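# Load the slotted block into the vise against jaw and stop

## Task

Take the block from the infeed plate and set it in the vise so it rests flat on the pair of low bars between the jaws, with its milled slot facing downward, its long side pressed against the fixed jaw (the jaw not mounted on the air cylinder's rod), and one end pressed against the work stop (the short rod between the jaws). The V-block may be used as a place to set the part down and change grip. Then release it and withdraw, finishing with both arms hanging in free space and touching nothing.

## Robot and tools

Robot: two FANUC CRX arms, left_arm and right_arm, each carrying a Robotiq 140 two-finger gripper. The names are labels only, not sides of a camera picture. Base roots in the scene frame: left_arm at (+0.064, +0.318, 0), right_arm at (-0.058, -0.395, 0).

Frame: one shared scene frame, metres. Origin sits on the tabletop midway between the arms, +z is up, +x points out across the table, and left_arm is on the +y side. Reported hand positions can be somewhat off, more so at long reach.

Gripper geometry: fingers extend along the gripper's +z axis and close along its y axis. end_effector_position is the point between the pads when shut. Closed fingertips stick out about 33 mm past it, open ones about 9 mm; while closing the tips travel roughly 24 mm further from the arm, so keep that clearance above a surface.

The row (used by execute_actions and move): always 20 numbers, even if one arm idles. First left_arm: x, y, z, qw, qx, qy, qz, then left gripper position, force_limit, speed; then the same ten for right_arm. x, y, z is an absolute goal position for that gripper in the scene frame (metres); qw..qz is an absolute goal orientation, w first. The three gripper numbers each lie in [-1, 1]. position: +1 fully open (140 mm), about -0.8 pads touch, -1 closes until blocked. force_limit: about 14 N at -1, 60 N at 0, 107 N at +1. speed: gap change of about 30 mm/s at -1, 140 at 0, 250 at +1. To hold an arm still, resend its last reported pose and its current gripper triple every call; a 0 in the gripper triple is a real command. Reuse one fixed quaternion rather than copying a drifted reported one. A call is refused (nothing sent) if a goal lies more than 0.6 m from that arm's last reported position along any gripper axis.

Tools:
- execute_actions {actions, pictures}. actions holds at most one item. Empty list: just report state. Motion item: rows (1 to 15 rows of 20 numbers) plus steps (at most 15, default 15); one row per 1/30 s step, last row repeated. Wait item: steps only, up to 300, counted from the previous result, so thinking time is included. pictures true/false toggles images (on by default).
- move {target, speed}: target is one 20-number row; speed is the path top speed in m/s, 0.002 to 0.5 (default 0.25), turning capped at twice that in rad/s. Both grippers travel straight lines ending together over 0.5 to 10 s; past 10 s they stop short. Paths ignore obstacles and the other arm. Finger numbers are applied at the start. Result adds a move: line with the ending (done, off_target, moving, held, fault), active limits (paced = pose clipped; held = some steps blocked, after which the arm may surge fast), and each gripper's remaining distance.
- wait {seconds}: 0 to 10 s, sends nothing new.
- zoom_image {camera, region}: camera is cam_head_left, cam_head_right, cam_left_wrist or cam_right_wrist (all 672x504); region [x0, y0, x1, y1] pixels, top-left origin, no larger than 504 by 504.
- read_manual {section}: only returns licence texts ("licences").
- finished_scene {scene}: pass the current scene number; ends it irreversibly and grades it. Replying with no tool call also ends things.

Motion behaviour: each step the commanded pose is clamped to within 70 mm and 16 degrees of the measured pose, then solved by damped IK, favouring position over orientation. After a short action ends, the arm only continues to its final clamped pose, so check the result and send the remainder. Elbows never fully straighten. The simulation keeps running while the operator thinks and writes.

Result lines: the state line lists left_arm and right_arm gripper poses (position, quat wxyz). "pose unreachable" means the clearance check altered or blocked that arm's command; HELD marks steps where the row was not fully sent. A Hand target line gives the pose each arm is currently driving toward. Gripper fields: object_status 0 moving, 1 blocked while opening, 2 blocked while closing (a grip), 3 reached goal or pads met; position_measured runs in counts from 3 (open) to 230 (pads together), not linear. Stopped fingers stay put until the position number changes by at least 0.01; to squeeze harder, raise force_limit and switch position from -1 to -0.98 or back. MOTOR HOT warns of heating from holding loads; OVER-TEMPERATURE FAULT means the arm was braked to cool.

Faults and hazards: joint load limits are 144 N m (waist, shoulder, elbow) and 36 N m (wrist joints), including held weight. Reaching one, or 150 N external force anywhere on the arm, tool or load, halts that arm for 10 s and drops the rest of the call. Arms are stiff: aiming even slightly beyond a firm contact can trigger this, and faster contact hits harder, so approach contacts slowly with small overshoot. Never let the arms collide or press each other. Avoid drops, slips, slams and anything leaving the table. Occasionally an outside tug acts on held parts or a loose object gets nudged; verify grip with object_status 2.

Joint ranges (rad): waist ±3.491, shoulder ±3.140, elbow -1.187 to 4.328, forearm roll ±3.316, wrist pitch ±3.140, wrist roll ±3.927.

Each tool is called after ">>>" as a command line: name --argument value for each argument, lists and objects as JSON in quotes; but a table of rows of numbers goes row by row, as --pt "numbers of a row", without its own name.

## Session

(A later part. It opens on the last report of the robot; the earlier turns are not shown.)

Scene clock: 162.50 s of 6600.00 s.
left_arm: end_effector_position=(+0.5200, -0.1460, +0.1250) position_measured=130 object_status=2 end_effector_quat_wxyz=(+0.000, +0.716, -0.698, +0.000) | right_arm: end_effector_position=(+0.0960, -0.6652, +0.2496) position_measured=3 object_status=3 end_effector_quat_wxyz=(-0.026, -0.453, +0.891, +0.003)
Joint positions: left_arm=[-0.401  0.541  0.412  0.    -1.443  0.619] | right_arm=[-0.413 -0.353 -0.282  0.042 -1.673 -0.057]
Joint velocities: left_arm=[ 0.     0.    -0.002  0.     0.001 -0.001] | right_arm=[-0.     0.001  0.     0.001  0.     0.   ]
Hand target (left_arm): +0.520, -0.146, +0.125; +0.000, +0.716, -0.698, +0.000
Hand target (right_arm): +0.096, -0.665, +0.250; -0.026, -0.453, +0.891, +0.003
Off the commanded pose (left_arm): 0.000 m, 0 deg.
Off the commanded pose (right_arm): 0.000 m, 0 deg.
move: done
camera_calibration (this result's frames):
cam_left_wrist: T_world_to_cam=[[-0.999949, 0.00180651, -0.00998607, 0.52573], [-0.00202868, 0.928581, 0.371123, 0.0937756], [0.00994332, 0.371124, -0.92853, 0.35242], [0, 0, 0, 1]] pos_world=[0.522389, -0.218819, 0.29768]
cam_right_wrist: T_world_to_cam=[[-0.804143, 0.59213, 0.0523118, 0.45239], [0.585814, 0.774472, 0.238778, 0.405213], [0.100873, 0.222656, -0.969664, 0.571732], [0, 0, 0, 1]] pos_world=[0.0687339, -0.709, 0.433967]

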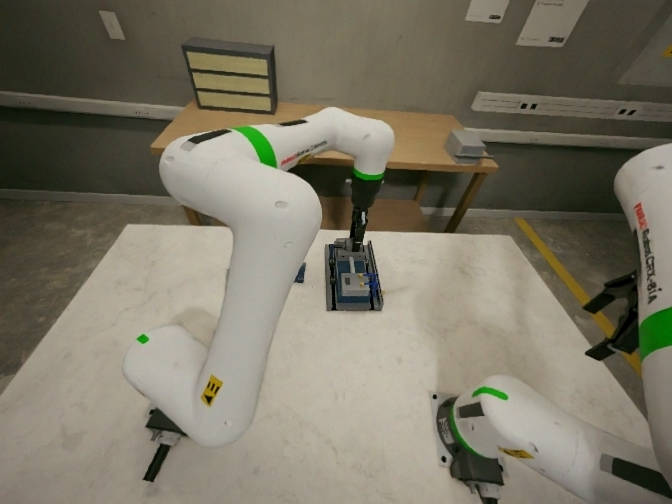

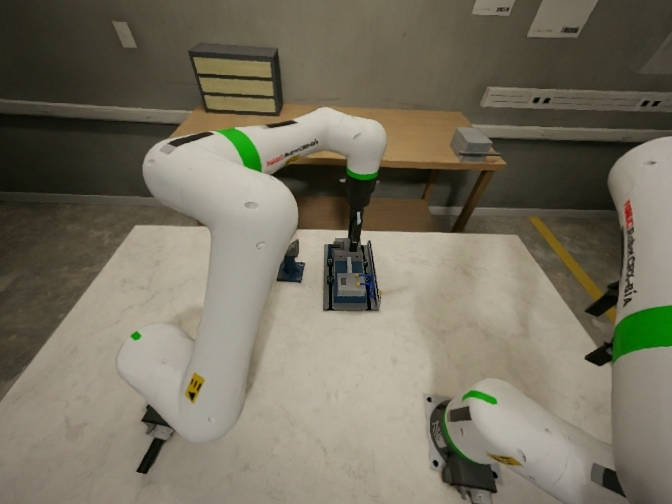

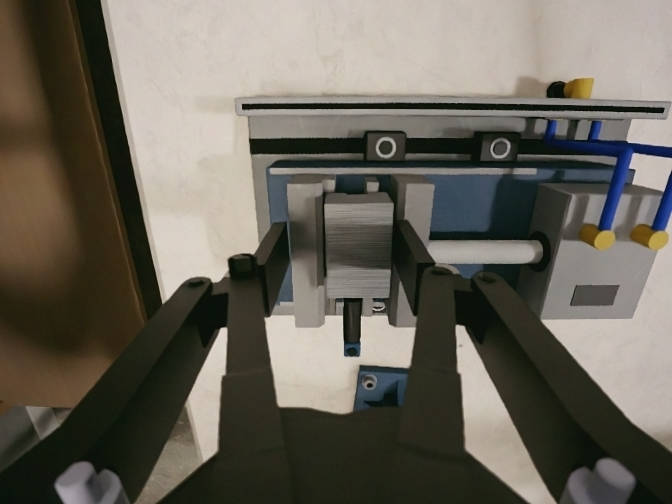

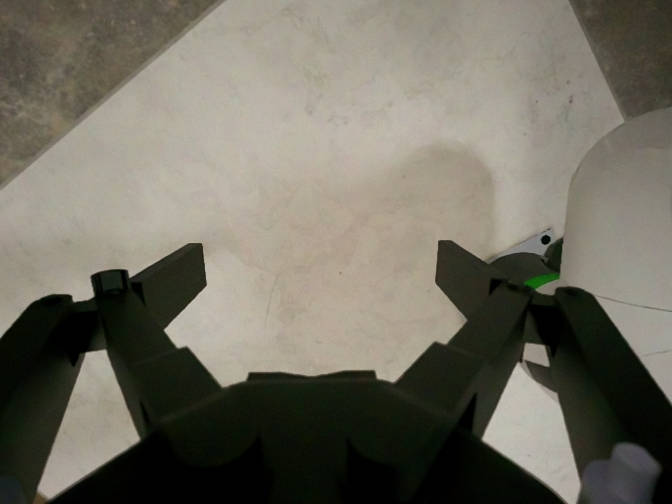

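>>> move --target '[0.52,-0.146,0.125,0,0.716,-0.698,0,-0.25,-0.6,-1,0.096,-0.6652,0.2496,-0.026,-0.453,0.891,0.003,1,0,0]'

>>> move --target '[0.52,-0.146,0.125,0,0.716,-0.698,0,0.15,-1,-1,0.096,-0.6652,0.2496,-0.026,-0.453,0.891,0.003,1,0,0]'

>>> move --target '[0.52,-0.12,0.18,0,0.716,-0.698,0,0.15,-1,-1,0.096,-0.6652,0.2496,-0.026,-0.453,0.891,0.003,1,0,0]' --speed 0.1

>>> zoom_image --camera "cam_left_wrist" --region '[270,110,430,270]'

Scene clock: 167.77 s of 6600.00 s.
left_arm: end_effector_position=(+0.5200, -0.1460, +0.1250) position_measured=144 object_status=2 end_effector_quat_wxyz=(-0.000, +0.716, -0.698, +0.000) | right_arm: end_effector_position=(+0.0960, -0.6652, +0.2496) position_measured=3 object_status=3 end_effector_quat_wxyz=(-0.026, -0.453, +0.891, +0.003)
Joint positions: left_arm=[-0.401  0.541  0.412 -0.    -1.443  0.619] | right_arm=[-0.413 -0.353 -0.282  0.042 -1.673 -0.057]
Joint velocities: left_arm=[0.    0.    0.    0.    0.002 0.   ] | right_arm=[ 0.     0.     0.001  0.    -0.    -0.001]
Hand target (left_arm): +0.520, -0.146, +0.125; -0.000, +0.716, -0.698, -0.000
Hand target (right_arm): +0.096, -0.665, +0.250; -0.026, -0.453, +0.891, +0.003
Off the commanded pose (left_arm): 0.000 m, 0 deg.
Off the commanded pose (right_arm): 0.000 m, 0 deg.
After step 90, 1.57 s passed at rest.
move: done
camera_calibration (this result's frames):
cam_left_wrist: T_world_to_cam=[[-0.999949, 0.00168571, -0.00997526, 0.52575], [-0.00213724, 0.928566, 0.371161, 0.0938427], [0.00988836, 0.371163, -0.928515, 0.352397], [0, 0, 0, 1]] pos_world=[0.522439, -0.218822, 0.29762]
cam_right_wrist: T_world_to_cam=[[-0.804143, 0.59213, 0.0523121, 0.45239], [0.585815, 0.774472, 0.238778, 0.405213], [0.100873, 0.222657, -0.969664, 0.571732], [0, 0, 0, 1]] pos_world=[0.0687339, -0.709, 0.433967]

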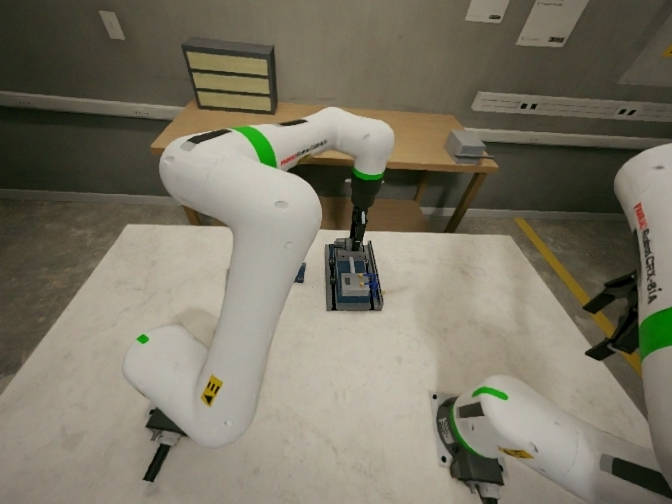

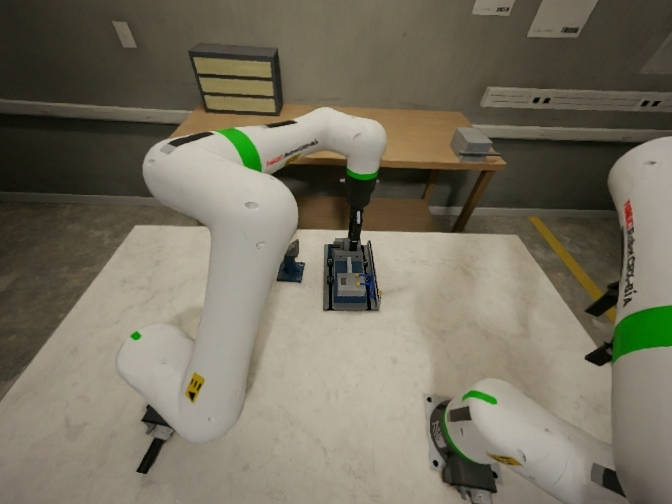

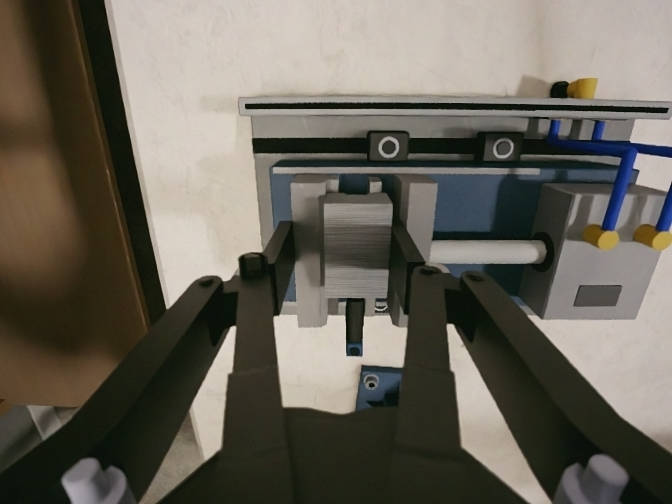

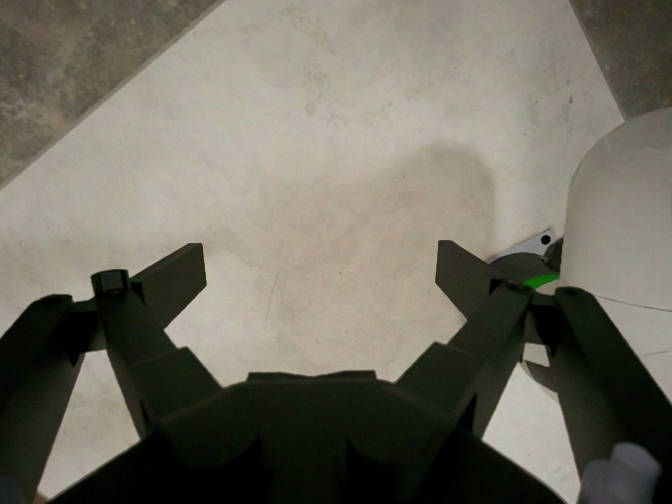

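Scene clock: 168.70 s of 6600.00 s.
left_arm: end_effector_position=(+0.5200, -0.1460, +0.1249) position_measured=110 object_status=3 end_effector_quat_wxyz=(+0.000, +0.716, -0.698, -0.000) | right_arm: end_effector_position=(+0.0960, -0.6652, +0.2496) position_measured=3 object_status=3 end_effector_quat_wxyz=(-0.026, -0.453, +0.891, +0.003)
Joint positions: left_arm=[-0.401  0.541  0.412  0.    -1.443  0.619] | right_arm=[-0.413 -0.353 -0.282  0.042 -1.673 -0.057]
Joint velocities: left_arm=[ 0.    -0.    -0.001  0.     0.003 -0.   ] | right_arm=[-0.  0.  0. -0.  0. -0.]
Hand target (left_arm): +0.520, -0.146, +0.125; +0.000, +0.716, -0.698, -0.000
Hand target (right_arm): +0.096, -0.665, +0.250; -0.026, -0.453, +0.891, +0.003
Off the commanded pose (left_arm): 0.000 m, 0 deg.
Off the commanded pose (right_arm): 0.000 m, 0 deg.
move: done
camera_calibration (this result's frames):
cam_left_wrist: T_world_to_cam=[[-0.99995, 0.00171515, -0.00985086, 0.525683], [-0.00206431, 0.928544, 0.371216, 0.0938115], [0.00978365, 0.371218, -0.928494, 0.352403], [0, 0, 0, 1]] pos_world=[0.522403, -0.218828, 0.297558]
cam_right_wrist: T_world_to_cam=[[-0.804143, 0.59213, 0.052312, 0.45239], [0.585815, 0.774472, 0.238778, 0.405213], [0.100873, 0.222657, -0.969664, 0.571732], [0, 0, 0, 1]] pos_world=[0.0687339, -0.709, 0.433967]

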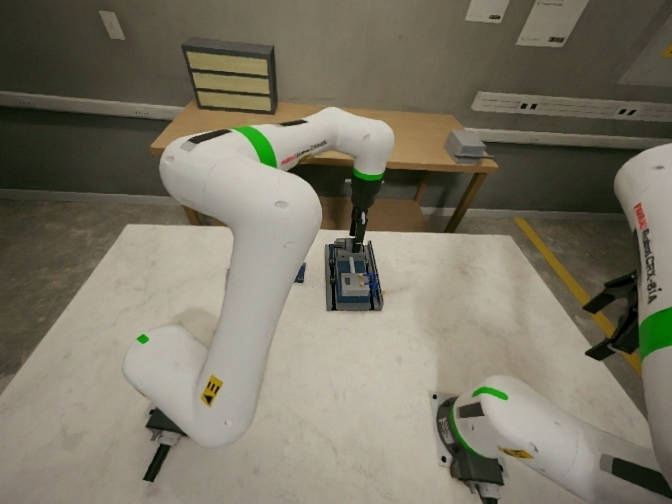

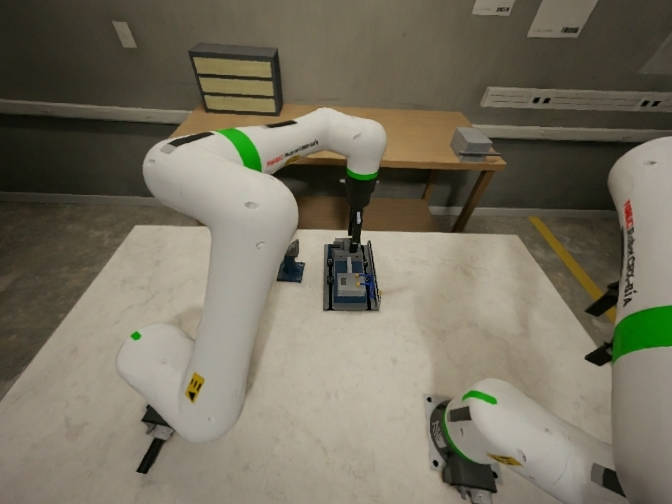

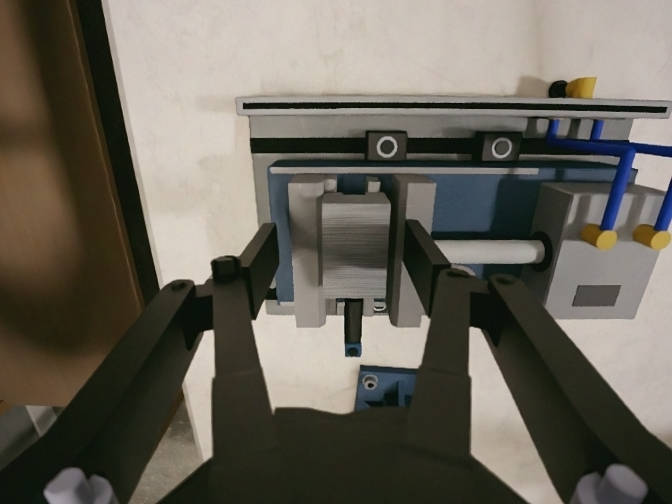

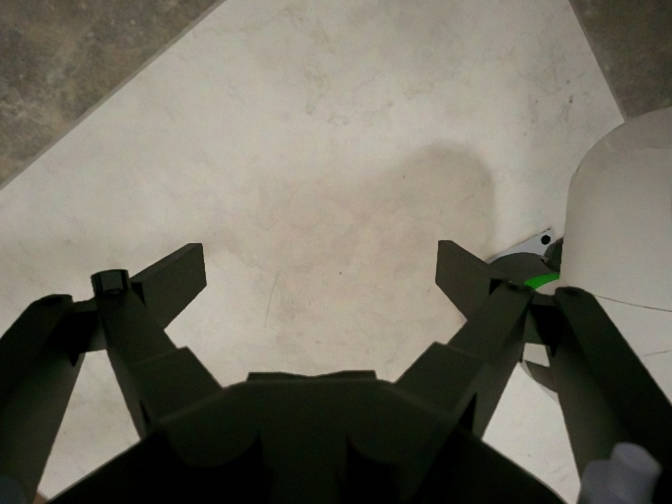

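Scene clock: 169.63 s of 6600.00 s.
left_arm: end_effector_position=(+0.5200, -0.1200, +0.1799) position_measured=110 object_status=3 end_effector_quat_wxyz=(-0.000, +0.716, -0.698, -0.000) | right_arm: end_effector_position=(+0.0960, -0.6652, +0.2496) position_measured=3 object_status=3 end_effector_quat_wxyz=(-0.026, -0.453, +0.891, +0.003)
Joint positions: left_arm=[-0.366  0.479  0.451 -0.    -1.542  0.584] | right_arm=[-0.413 -0.353 -0.282  0.042 -1.673 -0.057]
Joint velocities: left_arm=[ 0.    -0.     0.001 -0.    -0.001  0.   ] | right_arm=[-0.    -0.     0.001  0.    -0.     0.   ]
Hand target (left_arm): +0.520, -0.120, +0.180; -0.000, +0.716, -0.698, -0.000
Hand target (right_arm): +0.096, -0.665, +0.250; -0.026, -0.453, +0.891, +0.003
Off the commanded pose (left_arm): 0.000 m, 0 deg.
Off the commanded pose (right_arm): 0.000 m, 0 deg.
move: done
camera_calibration (this result's frames):
cam_left_wrist: T_world_to_cam=[[-0.99995, 0.00159933, -0.0098979, 0.526219], [-0.00218952, 0.928536, 0.371235, 0.049353], [0.00978428, 0.371238, -0.928486, 0.393827], [0, 0, 0, 1]] pos_world=[0.522448, -0.192871, 0.35255]
cam_right_wrist: T_world_to_cam=[[-0.804143, 0.59213, 0.0523117, 0.45239], [0.585815, 0.774472, 0.238778, 0.405213], [0.100874, 0.222657, -0.969664, 0.571732], [0, 0, 0, 1]] pos_world=[0.0687339, -0.709, 0.433967]

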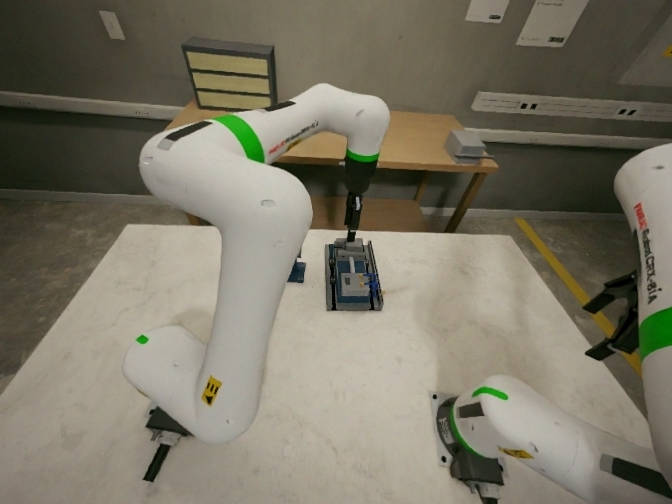

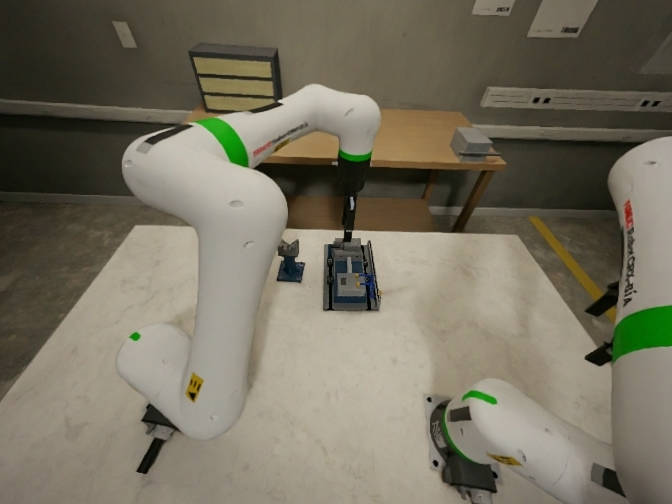

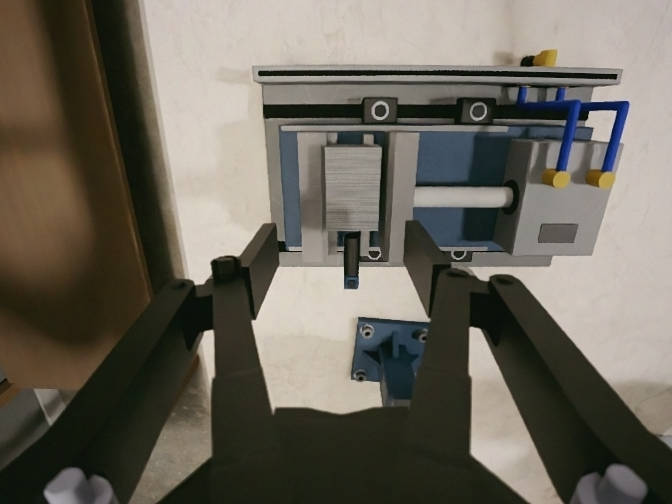

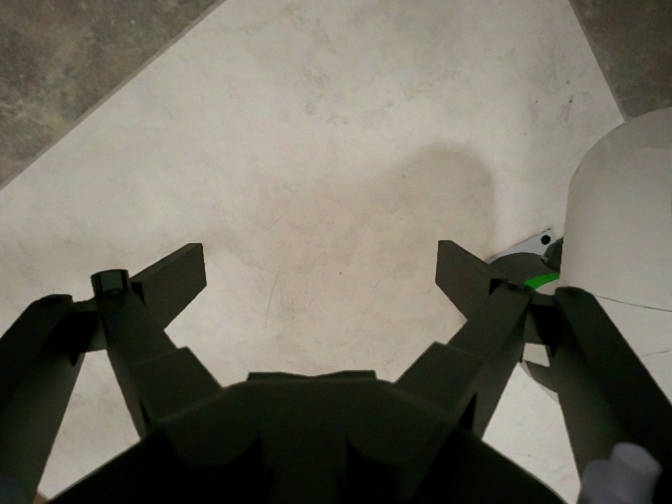

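Region (270, 110, 430, 270) of cam_left_wrist's 672x504 image, scaled by 3.150, with more detail than that image has.

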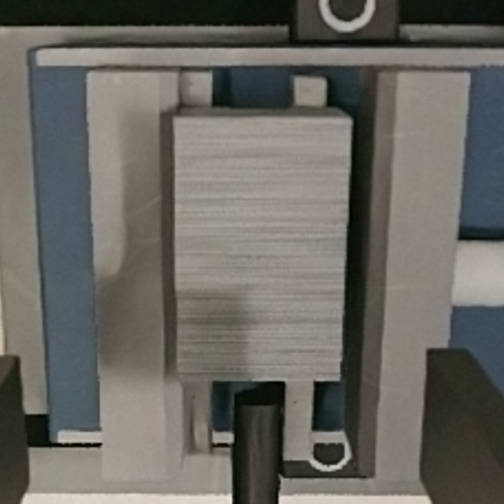

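>>> move --target '[0.513,-0.113,0.16,0,1,0.012,0,1,-0.6,0,0.096,-0.6652,0.2496,-0.026,-0.453,0.891,0.003,1,0,0]' --speed 0.5

>>> zoom_image --camera "cam_left_wrist" --region '[180,130,500,330]'

Scene clock: 176.97 s of 6600.00 s.
left_arm: end_effector_position=(+0.5130, -0.1130, +0.1601) position_measured=3 object_status=3 end_effector_quat_wxyz=(+0.000, +1.000, +0.012, +0.000) | right_arm: end_effector_position=(+0.0960, -0.6652, +0.2496) position_measured=3 object_status=3 end_effector_quat_wxyz=(-0.026, -0.453, +0.891, +0.003)
Joint positions: left_arm=[-0.362  0.455  0.369  0.    -1.485  2.15 ] | right_arm=[-0.413 -0.353 -0.282  0.042 -1.673 -0.057]
Joint velocities: left_arm=[ 0.     0.001  0.001  0.     0.    -0.   ] | right_arm=[ 0.    -0.001  0.001 -0.    -0.    -0.   ]
Hand target (left_arm): +0.513, -0.113, +0.160; -0.000, +1.000, +0.012, -0.000
Hand target (right_arm): +0.096, -0.665, +0.250; -0.026, -0.453, +0.891, +0.003
Off the commanded pose (left_arm): 0.000 m, 0 deg.
Off the commanded pose (right_arm): 0.000 m, 0 deg.
After step 90, 2.23 s passed at rest.
move: done
camera_calibration (this result's frames):
cam_left_wrist: T_world_to_cam=[[-0.00325602, -0.999946, -0.00986873, -0.105449], [-0.928622, -0.000637991, 0.371027, 0.420433], [-0.371013, 0.0103724, -0.92857, 0.527416], [0, 0, 0, 1]] pos_world=[0.585758, -0.110645, 0.33271]
cam_right_wrist: T_world_to_cam=[[-0.804143, 0.59213, 0.0523116, 0.45239], [0.585814, 0.774472, 0.238778, 0.405213], [0.100874, 0.222656, -0.969664, 0.571732], [0, 0, 0, 1]] pos_world=[0.0687339, -0.709, 0.433967]

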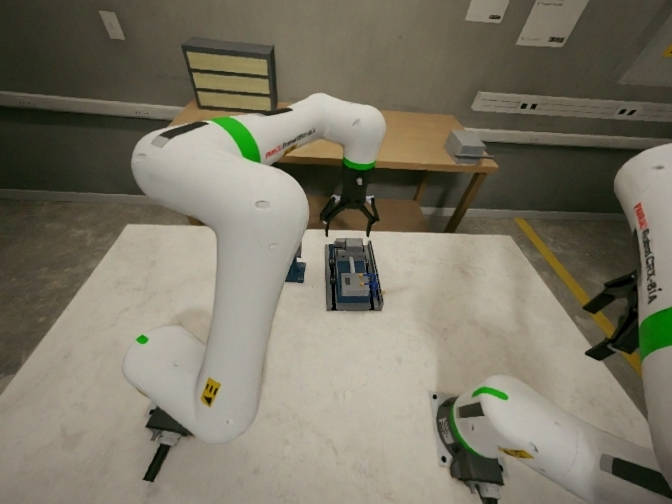

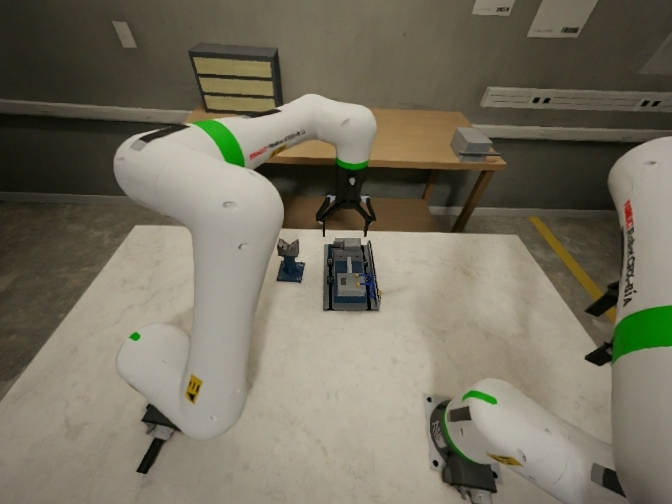

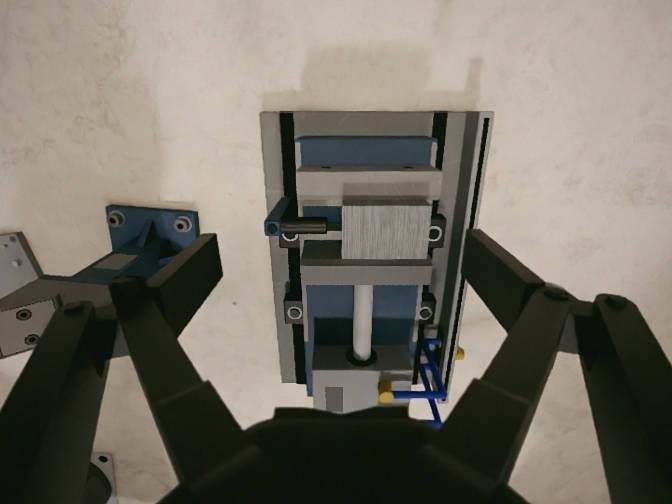

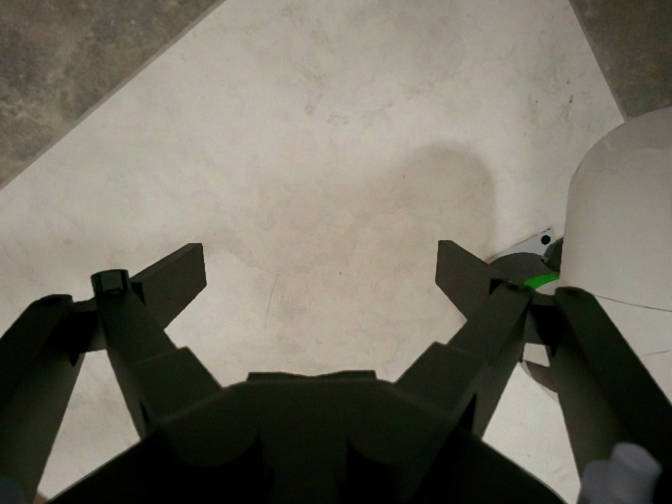

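Region (180, 130, 500, 330) of cam_left_wrist's 672x504 image, scaled by 1.575, with more detail than that image has; it fills the top 315 rows of this view, and the rest is white.

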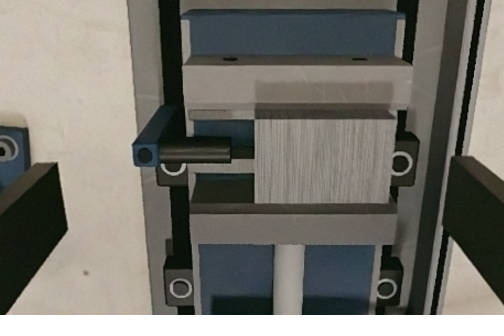

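>>> move --target '[0.511,-0.112,0.114,0,1,0.012,0,1,-0.6,-1,0.096,-0.6652,0.2496,-0.026,-0.453,0.891,0.003,1,0,0]' --speed 0.04

>>> move --target '[0.511,-0.112,0.114,0,1,0.012,0,0.3,-0.6,-1,0.096,-0.6652,0.2496,-0.026,-0.453,0.891,0.003,1,0,0]'

>>> zoom_image --camera "cam_left_wrist" --region '[200,130,500,330]'

Scene clock: 182.03 s of 6600.00 s.
left_arm: end_effector_position=(+0.5109, -0.1120, +0.1140) position_measured=3 object_status=3 end_effector_quat_wxyz=(-0.000, +1.000, +0.012, +0.000) | right_arm: end_effector_position=(+0.0960, -0.6652, +0.2496) position_measured=3 object_status=3 end_effector_quat_wxyz=(-0.026, -0.453, +0.891, +0.003)
Joint positions: left_arm=[-0.363  0.466  0.277 -0.    -1.382  2.15 ] | right_arm=[-0.413 -0.353 -0.282  0.042 -1.673 -0.057]
Joint velocities: left_arm=[ 0.    -0.001 -0.    -0.     0.     0.   ] | right_arm=[-0.     0.     0.    -0.001  0.     0.   ]
Hand target (left_arm): +0.511, -0.112, +0.114; +0.000, +1.000, +0.012, -0.000
Hand target (right_arm): +0.096, -0.665, +0.250; -0.026, -0.453, +0.891, +0.003
Off the commanded pose (left_arm): 0.000 m, 0 deg.
Off the commanded pose (right_arm): 0.000 m, 0 deg.
After step 90, 0.63 s passed at rest.
move: done
camera_calibration (this result's frames):
cam_left_wrist: T_world_to_cam=[[-0.0033247, -0.999945, -0.00998586, -0.104856], [-0.92858, -0.000618852, 0.371131, 0.435613], [-0.371117, 0.0105066, -0.928527, 0.483966], [0, 0, 0, 1]] pos_world=[0.583761, -0.109666, 0.286658]
cam_right_wrist: T_world_to_cam=[[-0.804143, 0.59213, 0.0523118, 0.45239], [0.585815, 0.774472, 0.238778, 0.405213], [0.100873, 0.222656, -0.969664, 0.571732], [0, 0, 0, 1]] pos_world=[0.0687339, -0.709, 0.433967]

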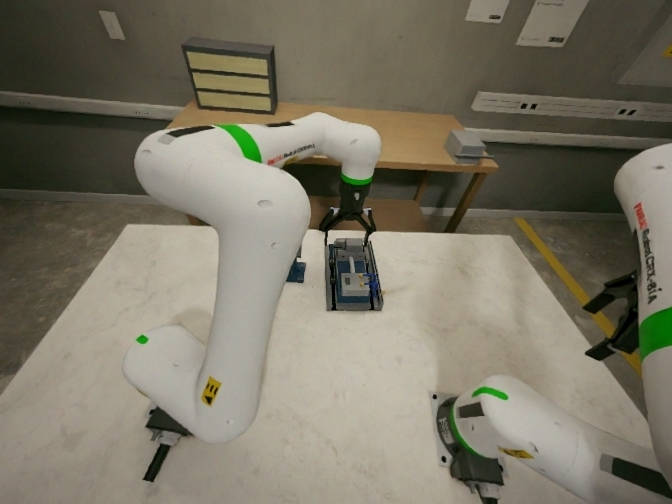

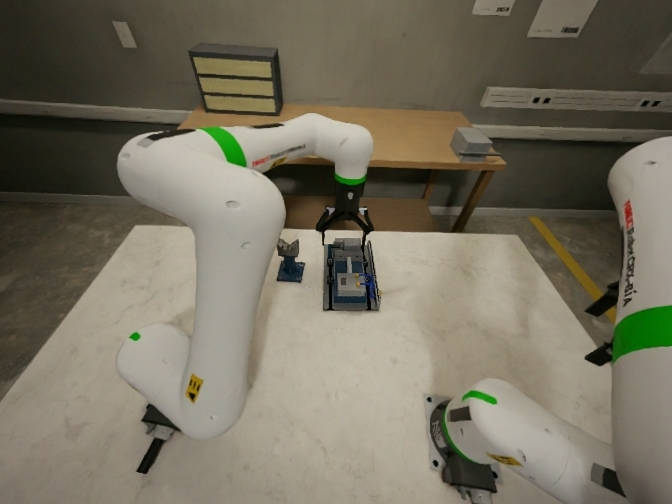

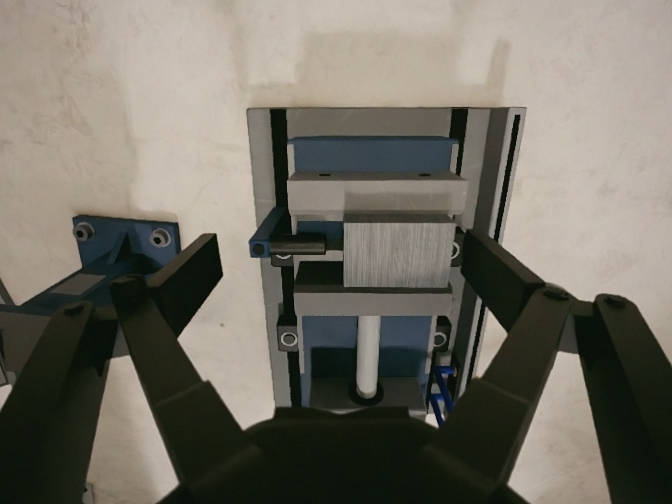

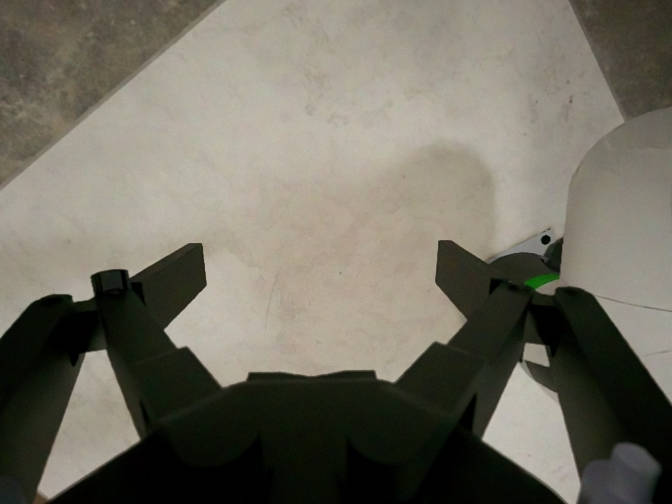

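Scene clock: 183.63 s of 6600.00 s.
left_arm: end_effector_position=(+0.5111, -0.1119, +0.1141) position_measured=69 object_status=2 end_effector_quat_wxyz=(-0.000, +1.000, +0.012, +0.000) | right_arm: end_effector_position=(+0.0960, -0.6652, +0.2496) position_measured=3 object_status=3 end_effector_quat_wxyz=(-0.026, -0.453, +0.891, +0.003)
Joint positions: left_arm=[-0.363  0.466  0.277 -0.    -1.382  2.15 ] | right_arm=[-0.413 -0.353 -0.282  0.042 -1.673 -0.057]
Joint velocities: left_arm=[ 0.     0.001 -0.001  0.002  0.001  0.   ] | right_arm=[-0.    -0.    -0.     0.    -0.001  0.   ]
Hand target (left_arm): +0.511, -0.112, +0.114; -0.000, +1.000, +0.012, -0.000
Hand target (right_arm): +0.096, -0.665, +0.250; -0.026, -0.453, +0.891, +0.003
Off the commanded pose (left_arm): 0.000 m, 0 deg.
Off the commanded pose (right_arm): 0.000 m, 0 deg.
move: done
camera_calibration (this result's frames):
cam_left_wrist: T_world_to_cam=[[-0.00307516, -0.999945, -0.0100518, -0.104916], [-0.928614, -0.000874083, 0.371046, 0.435701], [-0.371034, 0.0104753, -0.92856, 0.484012], [0, 0, 0, 1]] pos_world=[0.583861, -0.109599, 0.286715]
cam_right_wrist: T_world_to_cam=[[-0.804143, 0.59213, 0.0523121, 0.45239], [0.585815, 0.774472, 0.238778, 0.405213], [0.100873, 0.222657, -0.969664, 0.571732], [0, 0, 0, 1]] pos_world=[0.0687339, -0.709, 0.433967]

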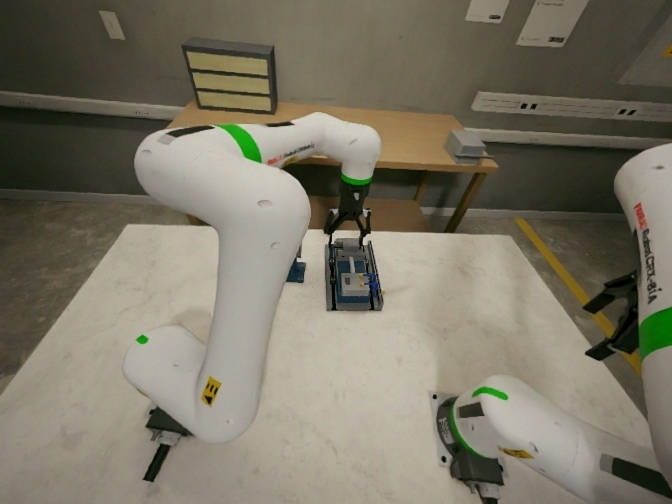

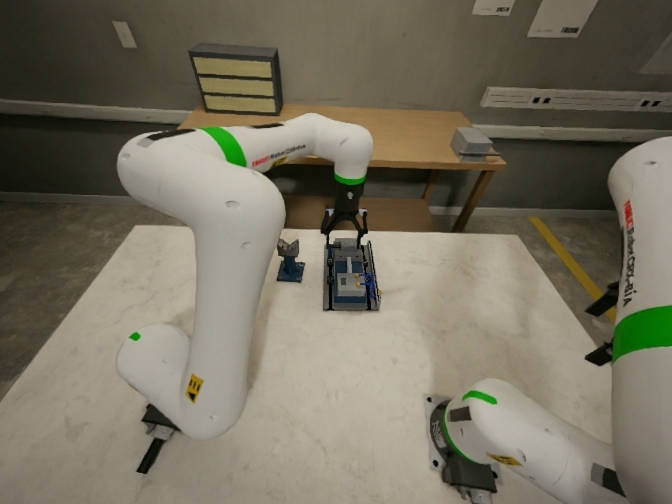

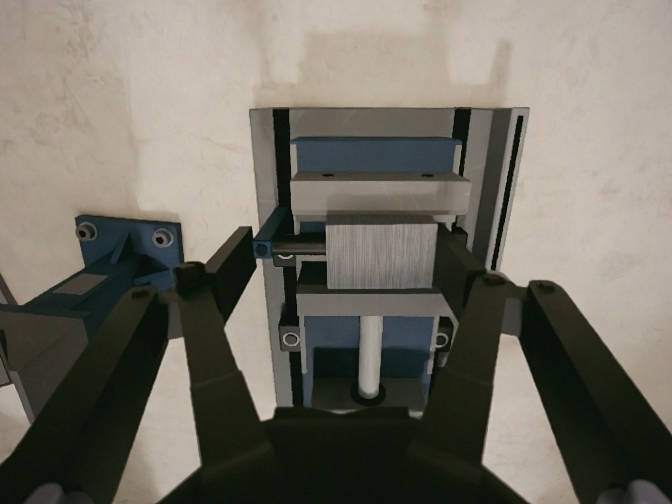

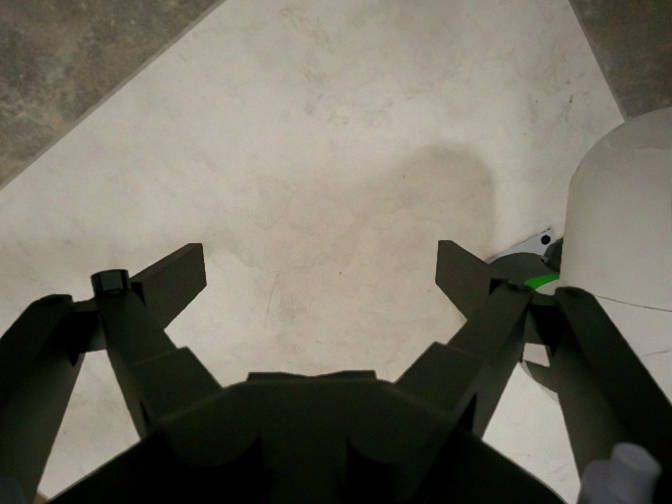

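Region (200, 130, 500, 330) of cam_left_wrist's 672x504 image, scaled by 1.680, with more detail than that image has.

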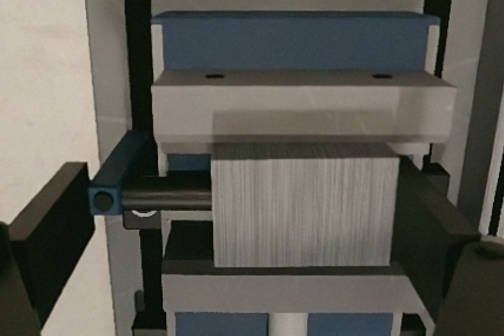

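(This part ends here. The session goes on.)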